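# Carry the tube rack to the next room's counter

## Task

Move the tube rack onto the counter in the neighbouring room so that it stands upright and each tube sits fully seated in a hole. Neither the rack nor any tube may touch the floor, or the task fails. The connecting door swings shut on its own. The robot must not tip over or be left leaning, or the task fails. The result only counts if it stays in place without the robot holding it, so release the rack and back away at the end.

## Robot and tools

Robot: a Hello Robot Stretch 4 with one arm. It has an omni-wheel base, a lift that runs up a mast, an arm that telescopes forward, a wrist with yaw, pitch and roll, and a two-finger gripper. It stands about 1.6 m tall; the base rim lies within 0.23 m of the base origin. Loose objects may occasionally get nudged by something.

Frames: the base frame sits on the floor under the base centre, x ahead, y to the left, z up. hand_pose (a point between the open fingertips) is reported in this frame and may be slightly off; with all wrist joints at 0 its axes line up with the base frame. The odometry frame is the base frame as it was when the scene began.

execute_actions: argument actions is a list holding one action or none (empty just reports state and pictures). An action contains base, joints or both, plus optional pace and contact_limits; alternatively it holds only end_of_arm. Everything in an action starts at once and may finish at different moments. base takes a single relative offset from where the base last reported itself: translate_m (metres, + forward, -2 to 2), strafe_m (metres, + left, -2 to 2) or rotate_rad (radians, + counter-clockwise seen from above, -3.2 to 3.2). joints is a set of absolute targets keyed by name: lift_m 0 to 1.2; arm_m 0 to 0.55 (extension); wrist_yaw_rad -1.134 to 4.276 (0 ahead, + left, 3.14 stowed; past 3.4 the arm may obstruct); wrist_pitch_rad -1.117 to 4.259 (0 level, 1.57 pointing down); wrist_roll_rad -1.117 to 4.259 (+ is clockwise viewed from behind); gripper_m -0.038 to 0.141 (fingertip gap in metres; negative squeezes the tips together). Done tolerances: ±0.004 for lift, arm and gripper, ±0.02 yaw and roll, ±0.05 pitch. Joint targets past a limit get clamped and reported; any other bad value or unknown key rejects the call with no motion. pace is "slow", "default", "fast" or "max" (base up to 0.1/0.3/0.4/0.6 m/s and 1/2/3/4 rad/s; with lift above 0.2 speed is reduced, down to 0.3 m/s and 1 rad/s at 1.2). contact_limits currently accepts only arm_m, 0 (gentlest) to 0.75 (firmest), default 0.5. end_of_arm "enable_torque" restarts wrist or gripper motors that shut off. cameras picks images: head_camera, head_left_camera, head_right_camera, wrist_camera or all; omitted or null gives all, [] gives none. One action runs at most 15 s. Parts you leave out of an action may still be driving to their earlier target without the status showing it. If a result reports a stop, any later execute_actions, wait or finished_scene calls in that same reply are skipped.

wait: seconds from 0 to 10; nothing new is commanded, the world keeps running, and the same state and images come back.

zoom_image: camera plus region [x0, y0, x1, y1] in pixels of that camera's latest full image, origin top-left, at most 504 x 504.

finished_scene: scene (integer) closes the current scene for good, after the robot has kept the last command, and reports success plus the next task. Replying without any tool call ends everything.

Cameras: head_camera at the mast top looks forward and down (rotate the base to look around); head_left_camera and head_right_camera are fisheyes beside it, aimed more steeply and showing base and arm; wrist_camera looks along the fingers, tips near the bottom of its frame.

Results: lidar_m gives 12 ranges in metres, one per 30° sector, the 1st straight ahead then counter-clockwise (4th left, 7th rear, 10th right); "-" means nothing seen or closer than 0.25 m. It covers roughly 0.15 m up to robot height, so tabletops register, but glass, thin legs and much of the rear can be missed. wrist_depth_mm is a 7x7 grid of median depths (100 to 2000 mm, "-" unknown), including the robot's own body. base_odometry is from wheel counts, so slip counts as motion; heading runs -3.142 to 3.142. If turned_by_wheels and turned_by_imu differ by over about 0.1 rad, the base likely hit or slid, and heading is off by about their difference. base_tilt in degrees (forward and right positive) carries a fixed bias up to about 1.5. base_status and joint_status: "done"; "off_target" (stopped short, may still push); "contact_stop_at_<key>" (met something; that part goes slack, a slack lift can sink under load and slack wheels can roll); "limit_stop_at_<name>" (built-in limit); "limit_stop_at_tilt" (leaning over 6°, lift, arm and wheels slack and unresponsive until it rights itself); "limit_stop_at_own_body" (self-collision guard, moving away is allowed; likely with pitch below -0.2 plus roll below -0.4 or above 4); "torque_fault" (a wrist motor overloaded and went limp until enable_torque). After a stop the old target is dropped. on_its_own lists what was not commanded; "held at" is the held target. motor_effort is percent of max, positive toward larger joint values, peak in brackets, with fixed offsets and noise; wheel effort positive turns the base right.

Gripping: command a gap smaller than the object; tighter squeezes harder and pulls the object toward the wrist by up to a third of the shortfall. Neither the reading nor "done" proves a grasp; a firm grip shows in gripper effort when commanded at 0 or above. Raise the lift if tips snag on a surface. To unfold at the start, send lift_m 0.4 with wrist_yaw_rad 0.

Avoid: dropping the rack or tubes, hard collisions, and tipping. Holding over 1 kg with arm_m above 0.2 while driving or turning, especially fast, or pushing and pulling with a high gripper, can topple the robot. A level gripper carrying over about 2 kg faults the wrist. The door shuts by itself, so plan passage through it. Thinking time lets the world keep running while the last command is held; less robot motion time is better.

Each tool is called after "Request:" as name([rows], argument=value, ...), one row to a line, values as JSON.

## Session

Request:
execute_actions(actions=[])

Scene clock: 0.00 s.
base_odometry: x=+0.000 y=+0.000 heading=+0.000 (m, m, rad; odometry frame)
turned_by_wheels: +0.000 (rad since the last result)
turned_by_imu: +0.000 (rad since the last result)
base_tilt: forward=-0.5 right=-0.8 (deg)
lidar_m: 1.04 1.03 0.99 0.74 0.73 0.80 0.67 0.65 0.69 1.03 2.98 1.35
base_status: not commanded
joint_positions: lift_m=+0.133 arm_m=+0.001 wrist_yaw_rad=+3.099 wrist_pitch_rad=+0.018 wrist_roll_rad=+0.000 gripper_m=+0.057
joint_status: not commanded
motor_effort: lift_m=+21 arm_m=+0 wrist_yaw_rad=-1 wrist_pitch_rad=-7 wrist_roll_rad=-1 gripper_m=-2 wheel_0=+0 wheel_1=-1 wheel_2=+1 (%)
hand_pose: x=-0.1130 y=+0.0996 z=+0.3059 quat_wxyz=(+0.021, -0.009, +0.000, +1.000) (m; base frame)
wrist_depth_mm: - 143 831 946 1042 798 661 / - 142 831 946 1025 798 661 / - 128 213 946 1025 798 661 / 109 141 270 931 1008 798 661 / 640 715 809 917 1008 809 661 / 654 723 200 917 204 798 661 / 647 691 788 126 831 723 647
pictures: head_camera, head_left_camera, head_right_camera, wrist_camera
Images, in order (width x height): head_camera 420x560, head_left_camera 420x672, head_right_camera 420x672, wrist_camera 616x392.

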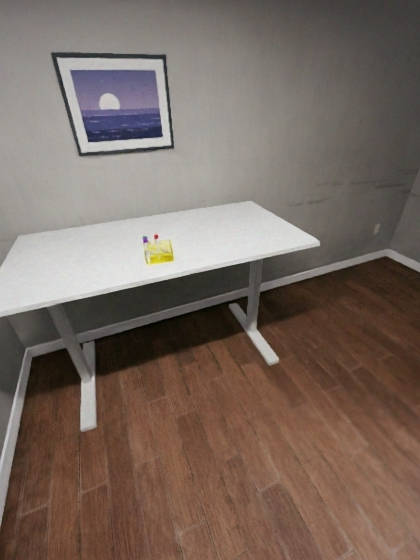

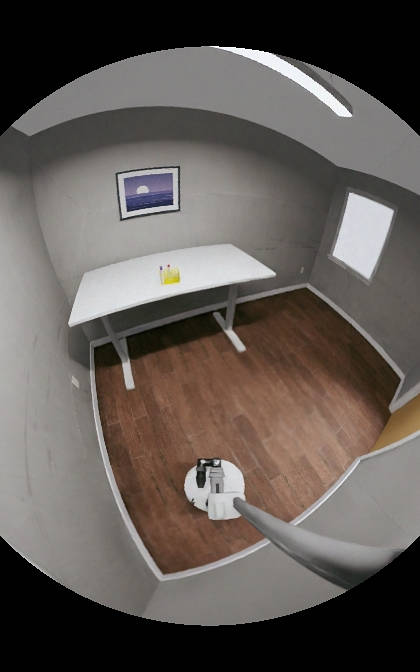

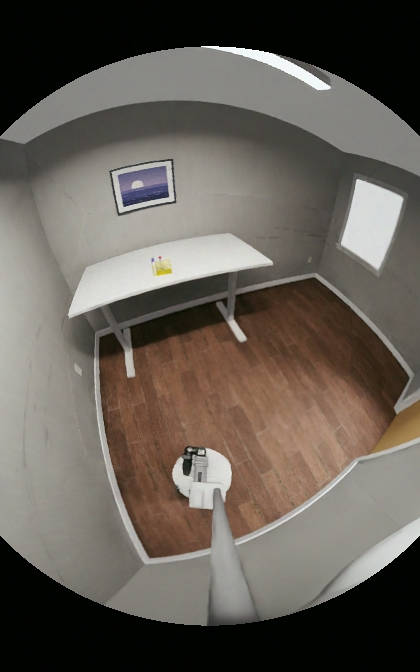

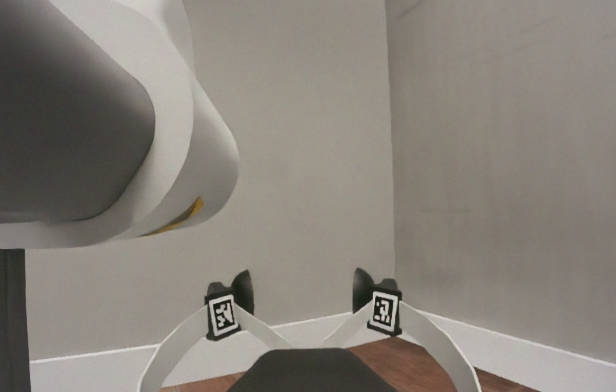

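Request:
execute_actions([
  {"base":{"rotate_rad":0.32},"joints":{"lift_m":0.88,"wrist_yaw_rad":0,"gripper_m":0.14,"wrist_pitch_rad":0.15},"pace":"fast"},
], cameras=["wrist_camera"])

Request:
execute_actions([
  {"base":{"translate_m":0.35},"joints":{"arm_m":0.1}},
], cameras=["head_camera","wrist_camera"])

Scene clock: 9.13 s.
base_odometry: x=+0.000 y=+0.000 heading=+0.319 (m, m, rad; odometry frame)
turned_by_wheels: +0.319 (rad since the last result)
turned_by_imu: +0.326 (rad since the last result)
base_tilt: forward=-0.5 right=-0.8 (deg)
lidar_m: 1.03 1.06 0.80 0.72 0.76 0.72 0.65 0.67 0.83 2.04 2.99 1.11
base_status: done
joint_positions: lift_m=+0.880 arm_m=+0.001 wrist_yaw_rad=+0.000 wrist_pitch_rad=+0.152 wrist_roll_rad=+0.000 gripper_m=+0.140
joint_status: all done
motor_effort: lift_m=+24(25) arm_m=+0(0) wrist_yaw_rad=-2(9) wrist_pitch_rad=-6(5) wrist_roll_rad=-1(0) gripper_m=-1(5) wheel_0=-3(8) wheel_1=-2(9) wheel_2=-4(10) (%)
hand_pose: x=+0.4567 y=-0.0874 z=+1.0142 quat_wxyz=(+0.997, +0.000, +0.076, +0.000) (m; base frame)
wrist_depth_mm: 1430 1499 1537 1537 1661 1708 1708 / 1430 1537 1537 1576 1661 1756 1808 / 1499 1537 1576 1661 1708 1756 1808 / 1430 1537 1537 1160 1430 1430 1863 / 1308 1118 1618 1661 1708 1808 1863 / 1464 217 1618 1708 1756 1281 1921 / 1499 1618 1708 126 1808 1808 1921
pictures: wrist_camera
Images, in order (width x height): wrist_camera 616x392.

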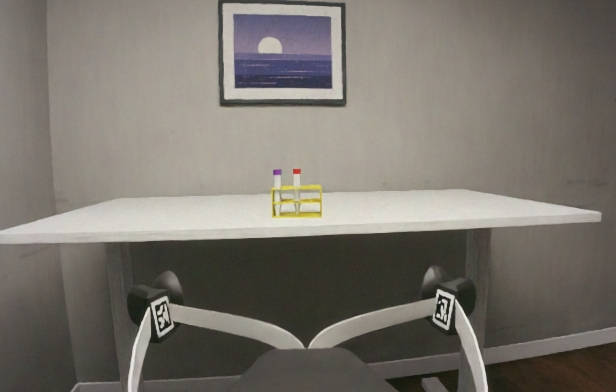

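Scene clock: 11.77 s.
base_odometry: x=+0.332 y=+0.110 heading=+0.320 (m, m, rad; odometry frame)
turned_by_wheels: +0.000 (rad since the last result)
turned_by_imu: +0.000 (rad since the last result)
base_tilt: forward=-0.6 right=-0.8 (deg)
lidar_m: 0.68 0.70 0.85 0.77 0.79 1.01 0.99 1.01 1.29 2.79 1.10 0.73
base_status: done
joint_positions: lift_m=+0.880 arm_m=+0.099 wrist_yaw_rad=+0.000 wrist_pitch_rad=+0.152 wrist_roll_rad=+0.000 gripper_m=+0.140
joint_status: all done
motor_effort: lift_m=+24(24) arm_m=+7(9) wrist_yaw_rad=-2(0) wrist_pitch_rad=-6(6) wrist_roll_rad=+0(1) gripper_m=+0(3) wheel_0=+3(6) wheel_1=+3(5) wheel_2=-3(13) (%)
hand_pose: x=+0.5549 y=-0.0874 z=+1.0142 quat_wxyz=(+0.997, +0.000, +0.076, +0.000) (m; base frame)
wrist_depth_mm: 1042 1078 1098 1138 1205 1255 1281 / 1060 1098 1118 1160 1229 1229 1281 / 1060 1118 1138 1182 1229 1255 1308 / 1098 1138 1160 1182 1229 1255 1336 / 597 603 603 525 585 564 554 / 366 217 384 397 397 418 842 / 1138 1160 1205 126 1281 1366 878
pictures: head_camera, wrist_camera
Images, in order (width x height): head_camera 420x560, wrist_camera 616x392.

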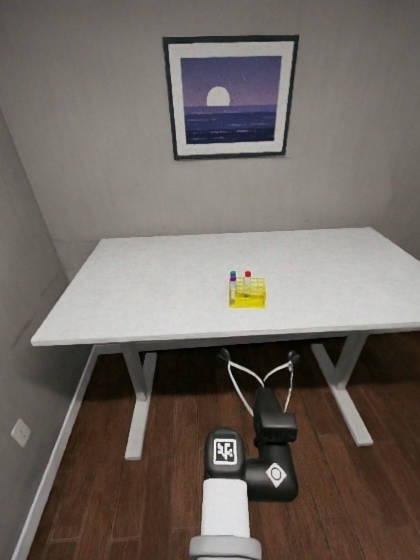

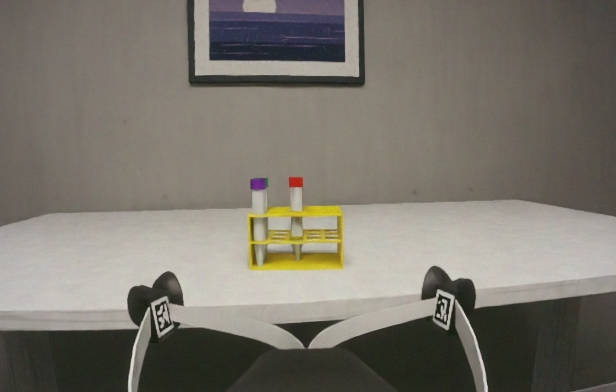

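Request:
execute_actions([
  {"joints":{"arm_m":0.31,"lift_m":0.862}},
], cameras=["head_camera","wrist_camera"])

Scene clock: 18.60 s.
base_odometry: x=+0.332 y=+0.110 heading=+0.320 (m, m, rad; odometry frame)
turned_by_wheels: +0.000 (rad since the last result)
turned_by_imu: +0.001 (rad since the last result)
base_tilt: forward=-0.5 right=-0.8 (deg)
lidar_m: 0.69 0.70 0.85 0.77 0.80 1.00 0.99 1.00 1.30 2.79 1.10 0.75
base_status: not commanded
joint_positions: lift_m=+0.862 arm_m=+0.309 wrist_yaw_rad=+0.000 wrist_pitch_rad=+0.152 wrist_roll_rad=+0.000 gripper_m=+0.140
joint_status: all done
motor_effort: lift_m=+17(22) arm_m=+7(8) wrist_yaw_rad=-2(1) wrist_pitch_rad=-6(5) wrist_roll_rad=+0(0) gripper_m=+2(0) wheel_0=+3(2) wheel_1=+3(3) wheel_2=-3(3) (%)
hand_pose: x=+0.7649 y=-0.0874 z=+0.9968 quat_wxyz=(+0.997, +0.000, +0.076, +0.000) (m; base frame)
wrist_depth_mm: 878 878 891 931 976 1025 1042 / 866 904 917 960 991 1025 1078 / 878 917 931 976 1008 1060 1098 / 891 917 831 991 1008 1042 1078 / 521 525 424 332 459 496 484 / 320 217 294 317 277 270 304 / 240 231 247 126 243 227 232
pictures: head_camera, wrist_camera
Images, in order (width x height): head_camera 420x560, wrist_camera 616x392.

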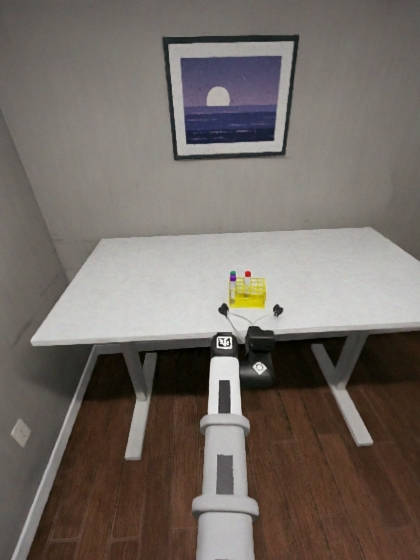

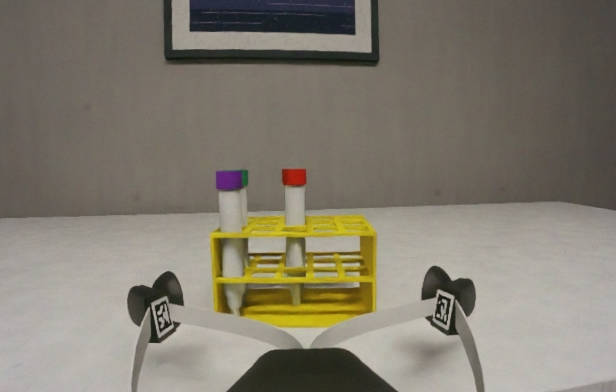

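Request:
execute_actions([
  {"joints":{"arm_m":0.39},"base":{"strafe_m":0.005}},
], cameras=["wrist_camera"])

Request:
execute_actions([
  {"joints":{"gripper_m":0.05}},
], cameras=["wrist_camera"])

Request:
execute_actions([
  {"joints":{"lift_m":0.9}},
], cameras=["wrist_camera","head_right_camera"])

Scene clock: 24.97 s.
base_odometry: x=+0.331 y=+0.115 heading=+0.319 (m, m, rad; odometry frame)
turned_by_wheels: +0.000 (rad since the last result)
turned_by_imu: +0.001 (rad since the last result)
base_tilt: forward=-0.6 right=-0.8 (deg)
lidar_m: 0.68 0.70 0.85 0.78 0.80 1.00 0.99 1.01 1.28 2.81 1.10 0.74
base_status: done
joint_positions: lift_m=+0.862 arm_m=+0.389 wrist_yaw_rad=+0.000 wrist_pitch_rad=+0.152 wrist_roll_rad=+0.000 gripper_m=+0.140
joint_status: all done
motor_effort: lift_m=+17(17) arm_m=+7(7) wrist_yaw_rad=-2(1) wrist_pitch_rad=-6(5) wrist_roll_rad=-1(0) gripper_m=+2(2) wheel_0=+0(6) wheel_1=-2(10) wheel_2=+1(2) (%)
hand_pose: x=+0.8449 y=-0.0874 z=+0.9968 quat_wxyz=(+0.997, +0.000, +0.076, +0.000) (m; base frame)
wrist_depth_mm: 778 809 820 854 904 931 960 / 798 820 854 878 917 946 976 / 809 842 866 904 917 960 991 / 831 854 820 891 931 976 1008 / 525 525 224 232 410 496 480 / 319 217 208 237 216 271 304 / 239 230 223 126 229 226 232
pictures: wrist_camera
Images, in order (width x height): wrist_camera 616x392.

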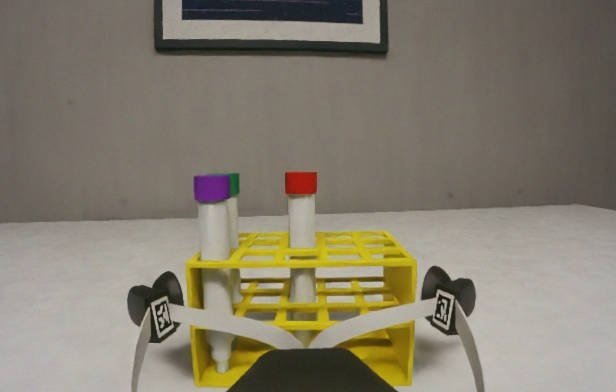

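Scene clock: 26.87 s.
base_odometry: x=+0.331 y=+0.115 heading=+0.319 (m, m, rad; odometry frame)
turned_by_wheels: +0.000 (rad since the last result)
turned_by_imu: +0.000 (rad since the last result)
base_tilt: forward=-0.6 right=-0.8 (deg)
lidar_m: 0.67 0.72 0.85 0.77 0.79 1.03 1.00 1.01 1.30 2.77 1.08 0.73
base_status: not commanded
joint_positions: lift_m=+0.862 arm_m=+0.389 wrist_yaw_rad=+0.000 wrist_pitch_rad=+0.153 wrist_roll_rad=+0.000 gripper_m=+0.051
joint_status: all done
motor_effort: lift_m=+17(17) arm_m=+7(7) wrist_yaw_rad=-2(2) wrist_pitch_rad=-10(9) wrist_roll_rad=+0(0) gripper_m=-30(34) wheel_0=+0(0) wheel_1=-2(2) wheel_2=+0(0) (%)
hand_pose: x=+0.8448 y=-0.0874 z=+0.9965 quat_wxyz=(+0.997, +0.000, +0.076, +0.000) (m; base frame)
wrist_depth_mm: 788 809 820 842 891 946 976 / 798 820 854 878 904 946 976 / 820 842 866 904 917 960 1008 / 831 854 207 891 946 976 991 / 521 521 189 209 413 492 477 / 315 193 188 218 208 182 303 / 224 218 179 145 183 222 -
pictures: wrist_camera
Images, in order (width x height): wrist_camera 616x392.

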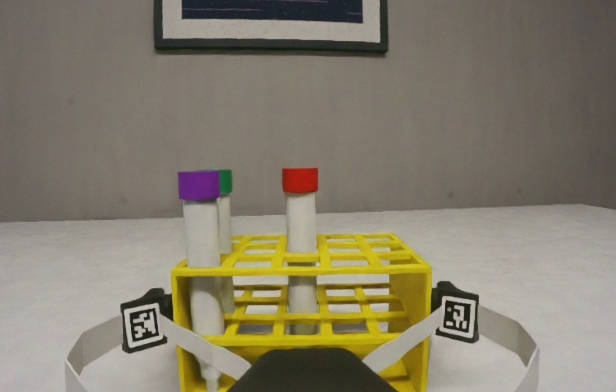

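Scene clock: 27.87 s.
base_odometry: x=+0.331 y=+0.115 heading=+0.319 (m, m, rad; odometry frame)
turned_by_wheels: +0.000 (rad since the last result)
turned_by_imu: +0.000 (rad since the last result)
base_tilt: forward=-0.5 right=-0.8 (deg)
lidar_m: 0.68 0.71 0.85 0.77 0.79 1.00 0.99 1.00 1.32 2.77 1.11 0.73
base_status: not commanded
joint_positions: lift_m=+0.900 arm_m=+0.389 wrist_yaw_rad=+0.000 wrist_pitch_rad=+0.153 wrist_roll_rad=+0.000 gripper_m=+0.051
joint_status: all done
motor_effort: lift_m=+25(26) arm_m=+7(7) wrist_yaw_rad=-1(2) wrist_pitch_rad=-9(10) wrist_roll_rad=-1(0) gripper_m=-31(34) wheel_0=+0(0) wheel_1=-2(2) wheel_2=+0(0) (%)
hand_pose: x=+0.8448 y=-0.0874 z=+1.0338 quat_wxyz=(+0.997, +0.000, +0.077, +0.000) (m; base frame)
wrist_depth_mm: 788 809 820 854 904 931 960 / 798 820 854 878 917 946 976 / 798 842 866 891 917 960 1008 / 820 854 207 904 946 976 1008 / 668 668 188 209 525 627 615 / 407 193 188 217 208 182 387 / 287 279 178 145 182 285 -
pictures: head_right_camera, wrist_camera
Images, in order (width x height): head_right_camera 420x672, wrist_camera 616x392.

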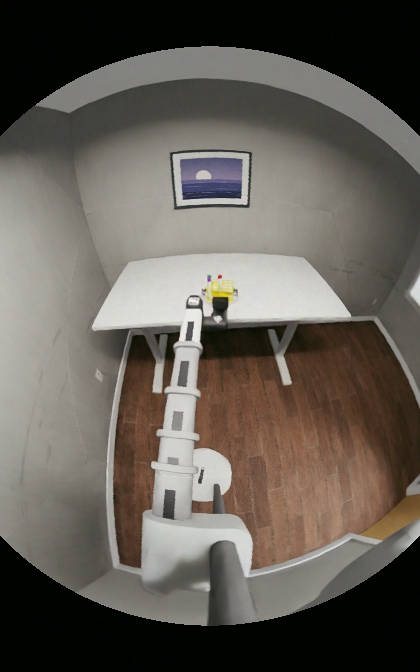

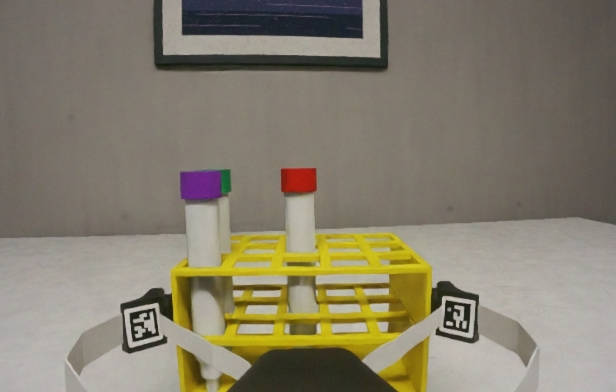

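Request:
execute_actions([
  {"base":{"rotate_rad":-1.72},"pace":"slow","joints":{"arm_m":0}},
], cameras=["head_camera"])

Request:
execute_actions([
  {"base":{"translate_m":1.5}},
], cameras=["head_camera","head_right_camera","wrist_camera"])

Scene clock: 40.87 s.
base_odometry: x=+0.331 y=+0.115 heading=-1.400 (m, m, rad; odometry frame)
turned_by_wheels: -1.719 (rad since the last result)
turned_by_imu: -1.746 (rad since the last result)
base_tilt: forward=-0.5 right=-0.8 (deg)
lidar_m: 0.43 2.95 0.78 0.68 0.71 0.83 0.78 0.76 0.89 1.00 1.00 1.15
base_status: done
joint_positions: lift_m=+0.900 arm_m=+0.002 wrist_yaw_rad=+0.000 wrist_pitch_rad=+0.153 wrist_roll_rad=+0.000 gripper_m=+0.051
joint_status: all done
motor_effort: lift_m=+25(25) arm_m=-7(8) wrist_yaw_rad=-2(2) wrist_pitch_rad=-11(9) wrist_roll_rad=+0(0) gripper_m=-30(32) wheel_0=+2(7) wheel_1=+3(7) wheel_2=+4(8) (%)
hand_pose: x=+0.4578 y=-0.0874 z=+1.0338 quat_wxyz=(+0.997, +0.000, +0.077, +0.000) (m; base frame)
wrist_depth_mm: - - - - 1756 1118 891 / - - - - 1808 1118 891 / - - - - 1808 1138 891 / - - 188 - 1863 1160 891 / - - 187 209 1537 1160 904 / - 193 188 218 208 182 931 / 1983 1863 179 145 183 1182 904
pictures: head_camera
Images, in order (width x height): head_camera 420x560.

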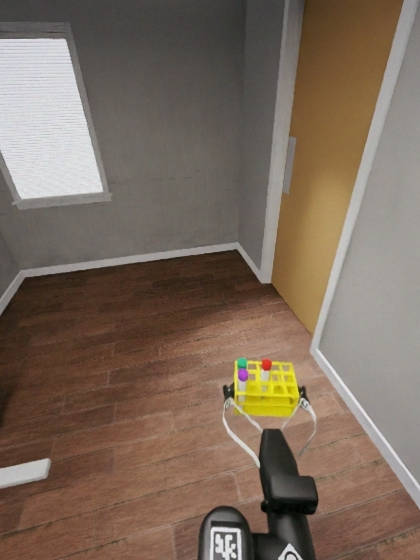

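Scene clock: 47.37 s.
base_odometry: x=+0.586 y=-1.363 heading=-1.400 (m, m, rad; odometry frame)
turned_by_wheels: +0.000 (rad since the last result)
turned_by_imu: -0.001 (rad since the last result)
base_tilt: forward=-0.6 right=-0.8 (deg)
lidar_m: 0.43 1.50 1.70 1.90 1.19 1.28 2.23 1.23 0.70 0.63 0.67 0.80
base_status: done
joint_positions: lift_m=+0.900 arm_m=+0.002 wrist_yaw_rad=+0.000 wrist_pitch_rad=+0.153 wrist_roll_rad=+0.000 gripper_m=+0.051
joint_status: not commanded
motor_effort: lift_m=+24(24) arm_m=-7(7) wrist_yaw_rad=-2(1) wrist_pitch_rad=-10(10) wrist_roll_rad=-1(1) gripper_m=-30(30) wheel_0=+3(6) wheel_1=+2(8) wheel_2=-3(12) (%)
hand_pose: x=+0.4577 y=-0.0874 z=+1.0339 quat_wxyz=(+0.997, +0.000, +0.077, +0.000) (m; base frame)
wrist_depth_mm: 1078 1160 1255 1308 866 603 559 / 1098 1182 1255 1308 878 609 559 / 1118 1182 1281 1336 891 615 569 / 1138 1205 208 1308 904 627 574 / 1160 1229 188 210 768 640 574 / 1160 192 188 218 208 182 580 / 1160 1255 179 145 182 654 564
pictures: head_camera, head_right_camera, wrist_camera
Images, in order (width x height): head_camera 420x560, head_right_camera 420x672, wrist_camera 616x392.

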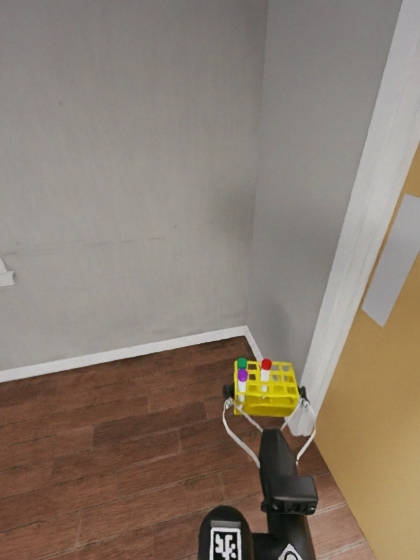

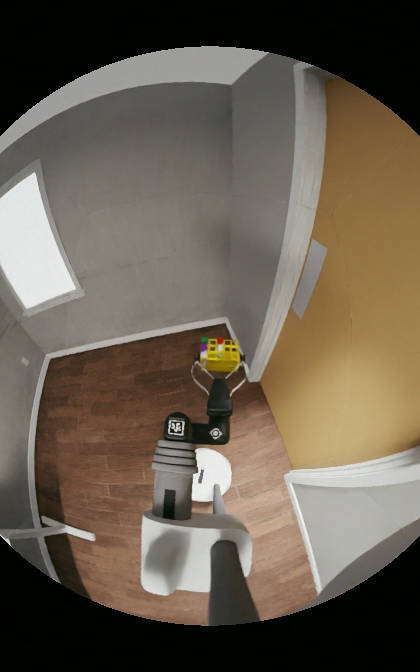

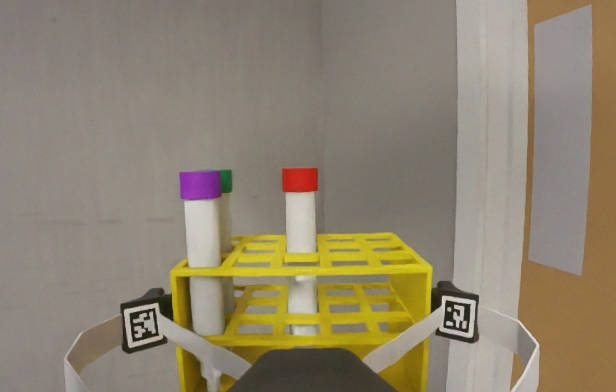

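Request:
execute_actions([
  {"base":{"rotate_rad":1.81},"pace":"slow"},
], cameras=[])

Request:
execute_actions([
  {"base":{"strafe_m":-0.35}},
], cameras=[])

Request:
execute_actions([
  {"base":{"translate_m":-0.41}},
], cameras=["head_left_camera","head_right_camera"])

Scene clock: 57.23 s.
base_odometry: x=+0.586 y=-1.363 heading=+0.409 (m, m, rad; odometry frame)
turned_by_wheels: +1.809 (rad since the last result)
turned_by_imu: +1.842 (rad since the last result)
base_tilt: forward=-0.6 right=-0.8 (deg)
lidar_m: 0.43 1.14 1.53 2.24 0.91 0.64 0.68 0.68 0.92 1.49 1.56 1.96
base_status: done
joint_positions: lift_m=+0.900 arm_m=+0.002 wrist_yaw_rad=+0.000 wrist_pitch_rad=+0.153 wrist_roll_rad=+0.000 gripper_m=+0.051
joint_status: not commanded
motor_effort: lift_m=+24(23) arm_m=-7(7) wrist_yaw_rad=-2(2) wrist_pitch_rad=-10(10) wrist_roll_rad=-1(1) gripper_m=-30(30) wheel_0=-2(6) wheel_1=-5(8) wheel_2=-5(9) (%)
hand_pose: x=+0.4578 y=-0.0874 z=+1.0339 quat_wxyz=(+0.997, +0.000, +0.077, +0.000) (m; base frame)
wrist_depth_mm: 1537 1576 1618 1618 1661 1661 1661 / 1576 1618 1661 1661 1661 1661 1708 / 1618 1618 1661 1661 1708 1708 1708 / 1618 1618 208 1708 1708 1756 1756 / 1661 1661 189 210 1708 1808 1756 / 1708 193 189 218 208 182 1808 / 1708 1708 179 144 183 1808 1863
pictures: none
No camera images: the call's "cameras" was empty. Leave "cameras" out to get every camera's image.

Scene clock: 59.73 s.
base_odometry: x=+0.725 y=-1.684 heading=+0.409 (m, m, rad; odometry frame)
turned_by_wheels: +0.000 (rad since the last result)
turned_by_imu: +0.000 (rad since the last result)
base_tilt: forward=-0.5 right=-0.8 (deg)
lidar_m: 0.43 1.35 1.54 2.60 0.88 0.70 0.67 0.67 0.83 1.15 1.19 1.56
base_status: done
joint_positions: lift_m=+0.900 arm_m=+0.002 wrist_yaw_rad=+0.000 wrist_pitch_rad=+0.153 wrist_roll_rad=+0.000 gripper_m=+0.051
joint_status: not commanded
motor_effort: lift_m=+23(24) arm_m=-7(7) wrist_yaw_rad=-1(1) wrist_pitch_rad=-11(10) wrist_roll_rad=-1(1) gripper_m=-30(31) wheel_0=+0(9) wheel_1=-1(11) wheel_2=+0(4) (%)
hand_pose: x=+0.4577 y=-0.0874 z=+1.0339 quat_wxyz=(+0.997, +0.000, +0.077, +0.000) (m; base frame)
wrist_depth_mm: 1576 1618 1618 1618 1661 1661 1430 / 1576 1576 1618 1661 1661 1708 1397 / 1618 1618 1661 1661 1708 1708 1397 / 1661 1661 1661 1708 1708 1756 1397 / 1661 1661 187 209 1756 1756 1397 / 1708 193 189 218 208 182 1397 / 1708 1756 179 144 183 1808 1397
pictures: none
No camera images: the call's "cameras" was empty. Leave "cameras" out to get every camera's image.

Scene clock: 62.57 s.
base_odometry: x=+0.349 y=-1.847 heading=+0.409 (m, m, rad; odometry frame)
turned_by_wheels: +0.000 (rad since the last result)
turned_by_imu: +0.001 (rad since the last result)
base_tilt: forward=-0.6 right=-0.8 (deg)
lidar_m: 0.44 1.71 2.13 0.85 0.41 0.28 0.26 0.27 0.36 0.68 1.21 1.62
base_status: done
joint_positions: lift_m=+0.900 arm_m=+0.002 wrist_yaw_rad=+0.000 wrist_pitch_rad=+0.153 wrist_roll_rad=+0.000 gripper_m=+0.051
joint_status: not commanded
motor_effort: lift_m=+23(23) arm_m=-7(7) wrist_yaw_rad=-2(1) wrist_pitch_rad=-9(11) wrist_roll_rad=+0(0) gripper_m=-30(30) wheel_0=-3(6) wheel_1=-3(5) wheel_2=+3(12) (%)
hand_pose: x=+0.4577 y=-0.0874 z=+1.0339 quat_wxyz=(+0.997, +0.000, +0.077, +0.000) (m; base frame)
wrist_depth_mm: 1921 1983 - - - 1983 1430 / 1983 1983 - - - 1983 1397 / 1983 - - - - - 1397 / - - 209 - - - 1430 / - - 191 209 - - 1430 / - 193 189 218 208 182 1430 / 1921 1863 179 145 183 1863 1430
pictures: head_left_camera, head_right_camera
Images, in order (width x height): head_left_camera 420x672, head_right_camera 420x672.

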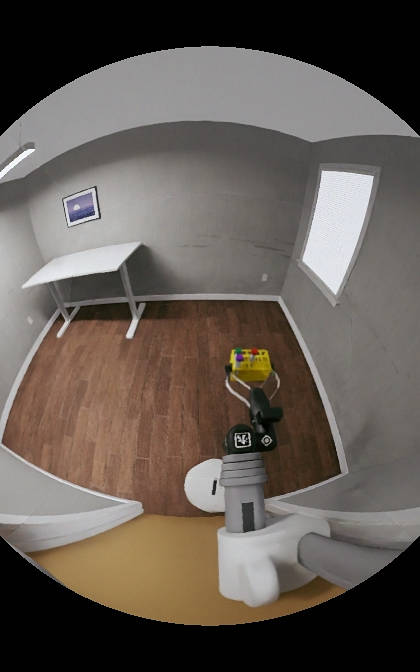

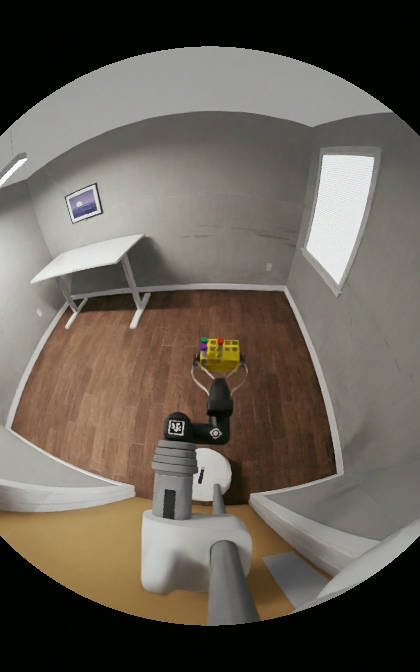

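Request:
execute_actions([
  {"base":{"translate_m":-0.88},"pace":"slow"},
], cameras=["head_left_camera","head_right_camera"])

action 0: "base": translate_m = -0.88 would last too long for one action: at the pace "slow" translate_m can be at most 0.766 in either direction: name a faster pace, or command the rest in another action

Request:
execute_actions([
  {"base":{"translate_m":-0.55},"pace":"slow"},
], cameras=[])

Request:
execute_actions([
  {"base":{"translate_m":-0.33}},
], cameras=["head_left_camera","head_right_camera"])

Scene clock: 83.43 s.
base_odometry: x=-0.155 y=-2.066 heading=+0.409 (m, m, rad; odometry frame)
turned_by_wheels: +0.000 (rad since the last result)
turned_by_imu: +0.004 (rad since the last result)
base_tilt: forward=-0.5 right=-0.8 (deg)
lidar_m: 0.43 2.22 0.39 0.25 0.25 0.25 0.25 1.73 1.22 0.99 0.42 0.53
base_status: done
joint_positions: lift_m=+0.900 arm_m=+0.002 wrist_yaw_rad=+0.000 wrist_pitch_rad=+0.154 wrist_roll_rad=+0.000 gripper_m=+0.051
joint_status: not commanded
motor_effort: lift_m=+23(23) arm_m=-6(7) wrist_yaw_rad=-2(6) wrist_pitch_rad=-10(10) wrist_roll_rad=+0(0) gripper_m=-31(28) wheel_0=-5(9) wheel_1=-4(13) wheel_2=+6(16) (%)
hand_pose: x=+0.4577 y=-0.0874 z=+1.0339 quat_wxyz=(+0.997, +0.000, +0.077, +0.000) (m; base frame)
wrist_depth_mm: - - - - - 1921 1464 / - - - - - 1983 1397 / - - - - - - 1430 / - - 207 - - - 1430 / - - 190 210 - - 1430 / - 193 189 218 208 182 1430 / 1921 1863 179 145 183 1808 1430
pictures: none
No camera images: the call's "cameras" was empty. Leave "cameras" out to get every camera's image.

Scene clock: 86.00 s.
base_odometry: x=-0.458 y=-2.197 heading=+0.409 (m, m, rad; odometry frame)
turned_by_wheels: +0.000 (rad since the last result)
turned_by_imu: +0.001 (rad since the last result)
base_tilt: forward=-0.5 right=-0.8 (deg)
lidar_m: 0.42 0.65 0.26 0.25 - 0.25 1.54 1.59 1.24 1.18 0.81 0.66
base_status: done
joint_positions: lift_m=+0.900 arm_m=+0.002 wrist_yaw_rad=+0.000 wrist_pitch_rad=+0.154 wrist_roll_rad=+0.000 gripper_m=+0.051
joint_status: not commanded
motor_effort: lift_m=+23(23) arm_m=-6(6) wrist_yaw_rad=-1(2) wrist_pitch_rad=-10(10) wrist_roll_rad=+0(0) gripper_m=-31(28) wheel_0=-3(8) wheel_1=-1(8) wheel_2=+3(14) (%)
hand_pose: x=+0.4577 y=-0.0874 z=+1.0339 quat_wxyz=(+0.997, +0.000, +0.077, +0.000) (m; base frame)
wrist_depth_mm: - - - - - 1983 368 / - - - - - - 370 / - - - - - - 377 / - - 207 - - - 382 / - - 208 210 - - 384 / - 193 189 219 208 182 397 / 1921 1863 179 145 183 1808 -
pictures: head_left_camera, head_right_camera
Images, in order (width x height): head_left_camera 420x672, head_right_camera 420x672.

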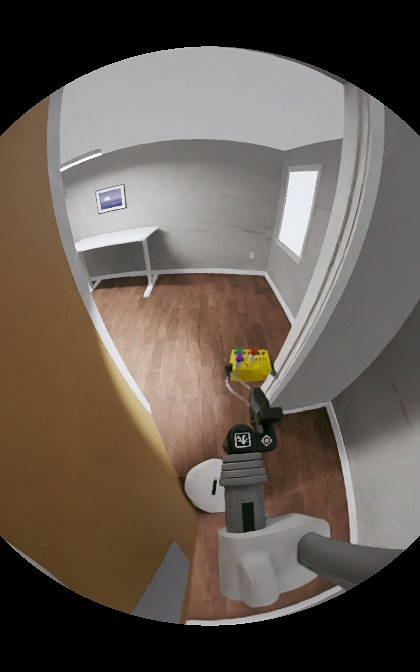

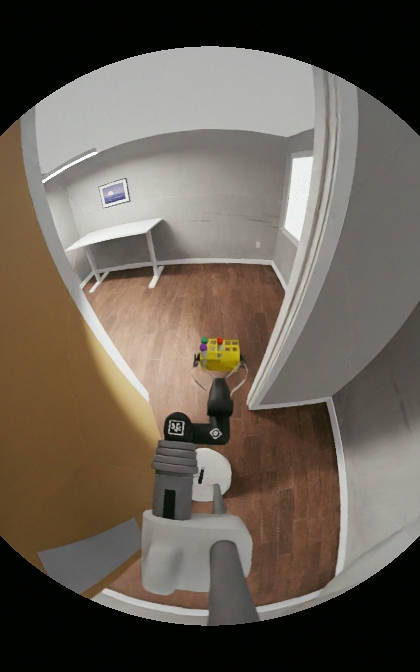

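Request:
execute_actions([
  {"base":{"rotate_rad":-2.6},"pace":"slow"},
], cameras=[])

Request:
execute_actions([
  {"base":{"translate_m":0.5}},
], cameras=["head_right_camera"])

Scene clock: 98.90 s.
base_odometry: x=-0.458 y=-2.197 heading=-2.191 (m, m, rad; odometry frame)
turned_by_wheels: -2.599 (rad since the last result)
turned_by_imu: -2.642 (rad since the last result)
base_tilt: forward=-0.6 right=-0.8 (deg)
lidar_m: 0.42 1.24 1.18 0.80 0.66 3.22 0.66 0.26 0.25 - 0.25 1.53
base_status: done
joint_positions: lift_m=+0.900 arm_m=+0.002 wrist_yaw_rad=+0.000 wrist_pitch_rad=+0.154 wrist_roll_rad=+0.000 gripper_m=+0.051
joint_status: not commanded
motor_effort: lift_m=+23(23) arm_m=-6(6) wrist_yaw_rad=-1(2) wrist_pitch_rad=-10(9) wrist_roll_rad=-1(0) gripper_m=-30(32) wheel_0=+2(8) wheel_1=+1(9) wheel_2=+6(11) (%)
hand_pose: x=+0.4575 y=-0.0875 z=+1.0339 quat_wxyz=(+0.997, +0.000, +0.077, +0.000) (m; base frame)
wrist_depth_mm: 1042 1281 1537 1397 1255 1118 1042 / 1042 1281 1576 1430 1281 1160 1060 / 1060 1308 1618 1464 1308 1160 1078 / 1078 1308 208 1430 1336 1182 1078 / 1078 1308 189 209 1281 1205 1098 / 1060 193 189 218 208 182 1098 / 1008 1281 179 145 183 1229 1118
pictures: none
No camera images: the call's "cameras" was empty. Leave "cameras" out to get every camera's image.

Scene clock: 102.07 s.
base_odometry: x=-0.748 y=-2.604 heading=-2.191 (m, m, rad; odometry frame)
turned_by_wheels: +0.000 (rad since the last result)
turned_by_imu: +0.000 (rad since the last result)
base_tilt: forward=-0.5 right=-0.9 (deg)
lidar_m: 0.40 0.98 0.94 0.95 1.04 0.49 0.60 1.40 2.14 1.58 1.14 1.08
base_status: done
joint_positions: lift_m=+0.900 arm_m=+0.002 wrist_yaw_rad=+0.000 wrist_pitch_rad=+0.154 wrist_roll_rad=+0.000 gripper_m=+0.051
joint_status: not commanded
motor_effort: lift_m=+23(23) arm_m=-5(6) wrist_yaw_rad=-3(2) wrist_pitch_rad=-11(9) wrist_roll_rad=+0(0) gripper_m=-29(31) wheel_0=+1(7) wheel_1=+2(7) wheel_2=-3(13) (%)
hand_pose: x=+0.4576 y=-0.0874 z=+1.0339 quat_wxyz=(+0.997, +0.000, +0.077, +0.000) (m; base frame)
wrist_depth_mm: 820 991 1060 946 831 759 699 / 831 1025 1078 946 854 759 699 / 831 1025 1118 976 866 778 715 / 842 1042 207 946 878 778 723 / 842 1042 190 209 854 788 732 / 842 193 189 218 208 182 732 / 798 1008 178 145 183 820 741
pictures: head_right_camera
Images, in order (width x height): head_right_camera 420x672.

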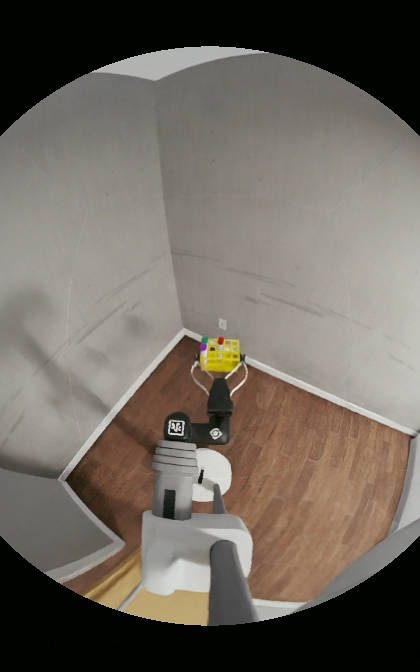

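Request:
execute_actions([
  {"base":{"rotate_rad":-2.02},"pace":"slow"},
], cameras=[])

Request:
execute_actions([
  {"base":{"translate_m":1.55}},
], cameras=["head_camera","wrist_camera"])

Scene clock: 110.67 s.
base_odometry: x=-0.748 y=-2.604 heading=+2.073 (m, m, rad; odometry frame)
turned_by_wheels: -2.019 (rad since the last result)
turned_by_imu: -2.052 (rad since the last result)
base_tilt: forward=-0.6 right=-0.8 (deg)
lidar_m: 0.42 1.52 1.13 1.09 1.15 0.98 0.95 0.99 1.02 0.92 1.04 1.48
base_status: done
joint_positions: lift_m=+0.900 arm_m=+0.002 wrist_yaw_rad=+0.000 wrist_pitch_rad=+0.154 wrist_roll_rad=+0.000 gripper_m=+0.051
joint_status: not commanded
motor_effort: lift_m=+22(23) arm_m=-6(6) wrist_yaw_rad=-1(3) wrist_pitch_rad=-9(10) wrist_roll_rad=+0(0) gripper_m=-30(31) wheel_0=+2(8) wheel_1=+3(7) wheel_2=+4(9) (%)
hand_pose: x=+0.4575 y=-0.0875 z=+1.0339 quat_wxyz=(+0.997, +0.000, +0.077, +0.000) (m; base frame)
wrist_depth_mm: 1618 - - - - 1921 1366 / 1576 - - - - 1983 1308 / 1618 - - - - 1983 1308 / 1618 - 208 1983 1983 1983 1366 / 1618 - 208 210 1983 1983 1336 / 1618 193 189 218 208 182 1336 / 1430 1863 179 144 182 1808 1308
pictures: none
No camera images: the call's "cameras" was empty. Leave "cameras" out to get every camera's image.

Scene clock: 117.33 s.
base_odometry: x=-1.495 y=-1.246 heading=+2.074 (m, m, rad; odometry frame)
turned_by_wheels: +0.000 (rad since the last result)
turned_by_imu: -0.001 (rad since the last result)
base_tilt: forward=-0.5 right=-0.8 (deg)
lidar_m: 0.42 0.64 0.93 1.02 1.07 1.55 2.51 1.46 1.06 1.04 0.82 0.63
base_status: done
joint_positions: lift_m=+0.900 arm_m=+0.002 wrist_yaw_rad=+0.000 wrist_pitch_rad=+0.154 wrist_roll_rad=+0.000 gripper_m=+0.051
joint_status: not commanded
motor_effort: lift_m=+23(23) arm_m=-6(6) wrist_yaw_rad=-2(1) wrist_pitch_rad=-11(9) wrist_roll_rad=+0(0) gripper_m=-31(28) wheel_0=+3(7) wheel_1=+2(5) wheel_2=-3(11) (%)
hand_pose: x=+0.4576 y=-0.0874 z=+1.0339 quat_wxyz=(+0.997, +0.000, +0.077, +0.000) (m; base frame)
wrist_depth_mm: 976 991 991 976 976 960 976 / 991 991 991 991 976 991 976 / 1025 1008 1008 1008 991 991 991 / 1025 1025 208 1008 1008 1008 1008 / 831 842 190 210 661 798 778 / 508 193 189 218 208 182 484 / 404 402 179 144 183 392 389
pictures: head_camera, wrist_camera
Images, in order (width x height): head_camera 420x560, wrist_camera 616x392.

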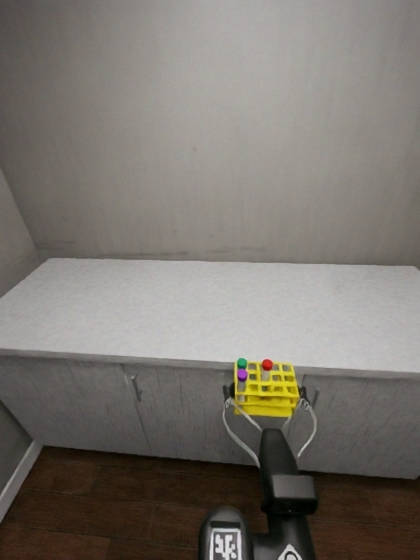

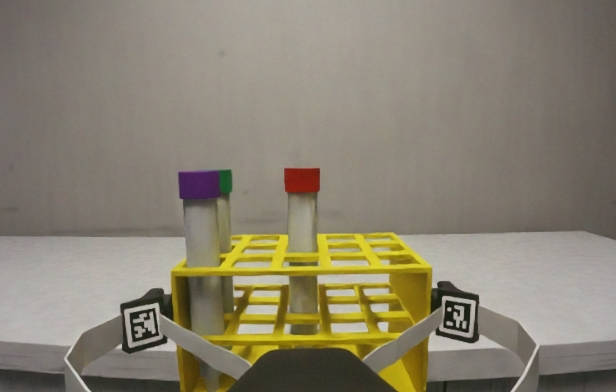

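Request:
execute_actions([
  {"joints":{"arm_m":0.38,"lift_m":0.845}},
], cameras=[])

Request:
execute_actions([
  {"joints":{"lift_m":0.821},"pace":"slow"},
], cameras=["head_camera","wrist_camera"])

Scene clock: 124.70 s.
base_odometry: x=-1.495 y=-1.246 heading=+2.074 (m, m, rad; odometry frame)
turned_by_wheels: +0.000 (rad since the last result)
turned_by_imu: +0.001 (rad since the last result)
base_tilt: forward=-0.6 right=-0.9 (deg)
lidar_m: 0.58 0.64 0.94 1.02 1.08 1.57 2.50 1.45 1.08 1.06 0.81 0.63
base_status: not commanded
joint_positions: lift_m=+0.845 arm_m=+0.379 wrist_yaw_rad=+0.000 wrist_pitch_rad=+0.153 wrist_roll_rad=+0.000 gripper_m=+0.051
joint_status: all done
motor_effort: lift_m=+17(21) arm_m=+7(8) wrist_yaw_rad=-2(1) wrist_pitch_rad=-9(11) wrist_roll_rad=+1(1) gripper_m=-32(28) wheel_0=+3(3) wheel_1=+2(2) wheel_2=-3(3) (%)
hand_pose: x=+0.8348 y=-0.0874 z=+0.9794 quat_wxyz=(+0.997, +0.000, +0.077, +0.000) (m; base frame)
wrist_depth_mm: 621 615 615 615 609 603 603 / 627 621 621 621 615 609 615 / 634 640 634 621 627 621 621 / 647 647 208 634 634 634 634 / 609 615 189 210 484 574 564 / 370 193 188 217 208 182 355 / 264 255 179 144 183 259 -
pictures: none
No camera images: the call's "cameras" was empty. Leave "cameras" out to get every camera's image.

Scene clock: 125.67 s.
base_odometry: x=-1.495 y=-1.246 heading=+2.074 (m, m, rad; odometry frame)
turned_by_wheels: +0.000 (rad since the last result)
turned_by_imu: +0.000 (rad since the last result)
base_tilt: forward=-0.5 right=-0.8 (deg)
lidar_m: 0.61 0.64 0.91 1.01 1.09 1.55 2.51 1.45 1.08 1.05 0.82 0.62
base_status: not commanded
joint_positions: lift_m=+0.821 arm_m=+0.379 wrist_yaw_rad=+0.000 wrist_pitch_rad=+0.153 wrist_roll_rad=+0.000 gripper_m=+0.051
joint_status: all done
motor_effort: lift_m=+17(17) arm_m=+7(7) wrist_yaw_rad=-2(2) wrist_pitch_rad=-10(10) wrist_roll_rad=+0(0) gripper_m=-31(29) wheel_0=+3(3) wheel_1=+2(2) wheel_2=-3(3) (%)
hand_pose: x=+0.8348 y=-0.0874 z=+0.9554 quat_wxyz=(+0.997, +0.000, +0.077, +0.000) (m; base frame)
wrist_depth_mm: 621 615 615 615 609 603 603 / 627 621 621 615 621 615 615 / 627 634 627 634 627 627 621 / 647 647 207 634 640 634 634 / 512 517 189 210 407 488 473 / 314 193 189 218 208 182 300 / 222 216 179 144 183 220 -
pictures: head_camera, wrist_camera
Images, in order (width x height): head_camera 420x560, wrist_camera 616x392.

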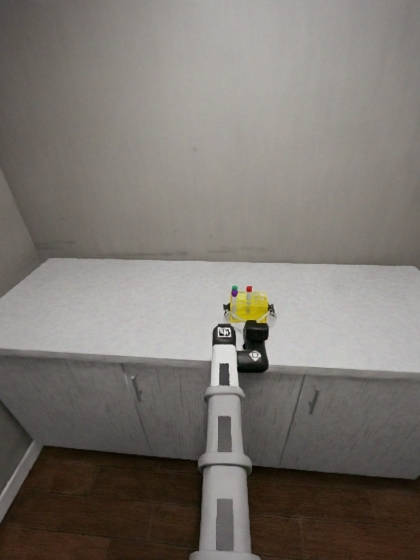

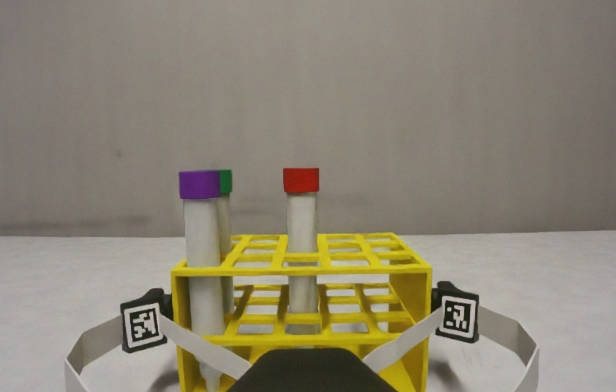

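Request:
execute_actions([
  {"joints":{"gripper_m":0.14}},
], cameras=[])

Request:
execute_actions([
  {"joints":{"arm_m":0},"base":{"translate_m":-0.2}},
], cameras=["wrist_camera"])

Request:
zoom_image(camera="wrist_camera", region=[230,140,380,260])

Scene clock: 136.17 s.
base_odometry: x=-1.495 y=-1.246 heading=+2.074 (m, m, rad; odometry frame)
turned_by_wheels: +0.000 (rad since the last result)
turned_by_imu: +0.001 (rad since the last result)
base_tilt: forward=-0.5 right=-0.9 (deg)
lidar_m: 0.62 0.65 0.93 1.02 1.09 1.55 2.51 1.47 1.09 1.06 0.84 0.62
base_status: not commanded
joint_positions: lift_m=+0.821 arm_m=+0.379 wrist_yaw_rad=+0.000 wrist_pitch_rad=+0.152 wrist_roll_rad=+0.000 gripper_m=+0.140
joint_status: all done
motor_effort: lift_m=+17(17) arm_m=+7(7) wrist_yaw_rad=-2(2) wrist_pitch_rad=-3(9) wrist_roll_rad=-1(0) gripper_m=+2(32) wheel_0=+3(3) wheel_1=+2(2) wheel_2=-3(3) (%)
hand_pose: x=+0.8349 y=-0.0874 z=+0.9559 quat_wxyz=(+0.997, +0.000, +0.076, +0.000) (m; base frame)
wrist_depth_mm: 615 615 615 609 609 603 603 / 627 621 621 621 621 615 609 / 634 634 634 627 627 627 621 / 647 640 634 634 640 634 640 / 521 525 223 234 407 492 480 / 317 217 208 239 216 268 303 / 238 229 221 126 228 225 230
pictures: none
No camera images: the call's "cameras" was empty. Leave "cameras" out to get every camera's image.

Scene clock: 138.40 s.
base_odometry: x=-1.399 y=-1.421 heading=+2.073 (m, m, rad; odometry frame)
turned_by_wheels: +0.000 (rad since the last result)
turned_by_imu: +0.001 (rad since the last result)
base_tilt: forward=-0.5 right=-0.9 (deg)
lidar_m: 0.79 0.84 1.07 1.04 1.10 1.60 2.31 1.44 1.08 1.05 1.09 0.82
base_status: done
joint_positions: lift_m=+0.821 arm_m=+0.002 wrist_yaw_rad=+0.000 wrist_pitch_rad=+0.153 wrist_roll_rad=+0.000 gripper_m=+0.140
joint_status: all done
motor_effort: lift_m=+17(17) arm_m=-7(9) wrist_yaw_rad=-1(3) wrist_pitch_rad=-6(6) wrist_roll_rad=+0(0) gripper_m=-1(1) wheel_0=-3(6) wheel_1=-3(9) wheel_2=+3(12) (%)
hand_pose: x=+0.4578 y=-0.0875 z=+0.9557 quat_wxyz=(+0.997, +0.000, +0.076, +0.000) (m; base frame)
wrist_depth_mm: 1182 1182 1182 1182 1160 1160 1138 / 1182 1205 1205 1182 1182 1182 1182 / 1205 1205 1205 1205 1205 1182 1182 / 1229 1229 1205 1008 1229 1205 1182 / 609 609 603 597 591 585 603 / 634 218 621 615 615 609 609 / 640 634 634 126 627 621 621
pictures: wrist_camera
Images, in order (width x height): wrist_camera 616x392.

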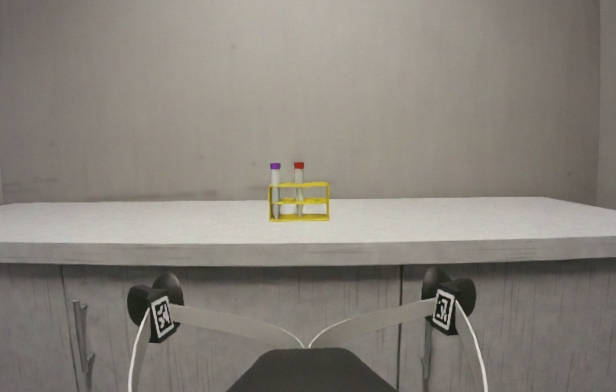

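Region (230, 140, 380, 260) of wrist_camera's 616x392 image, scaled by 3.360; it fills the top 403 rows of this view, and the rest is white.

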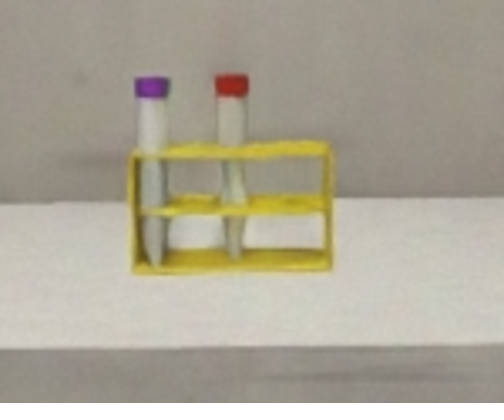

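Request:
finished_scene(scene=2)

The scene is finished: the task was done.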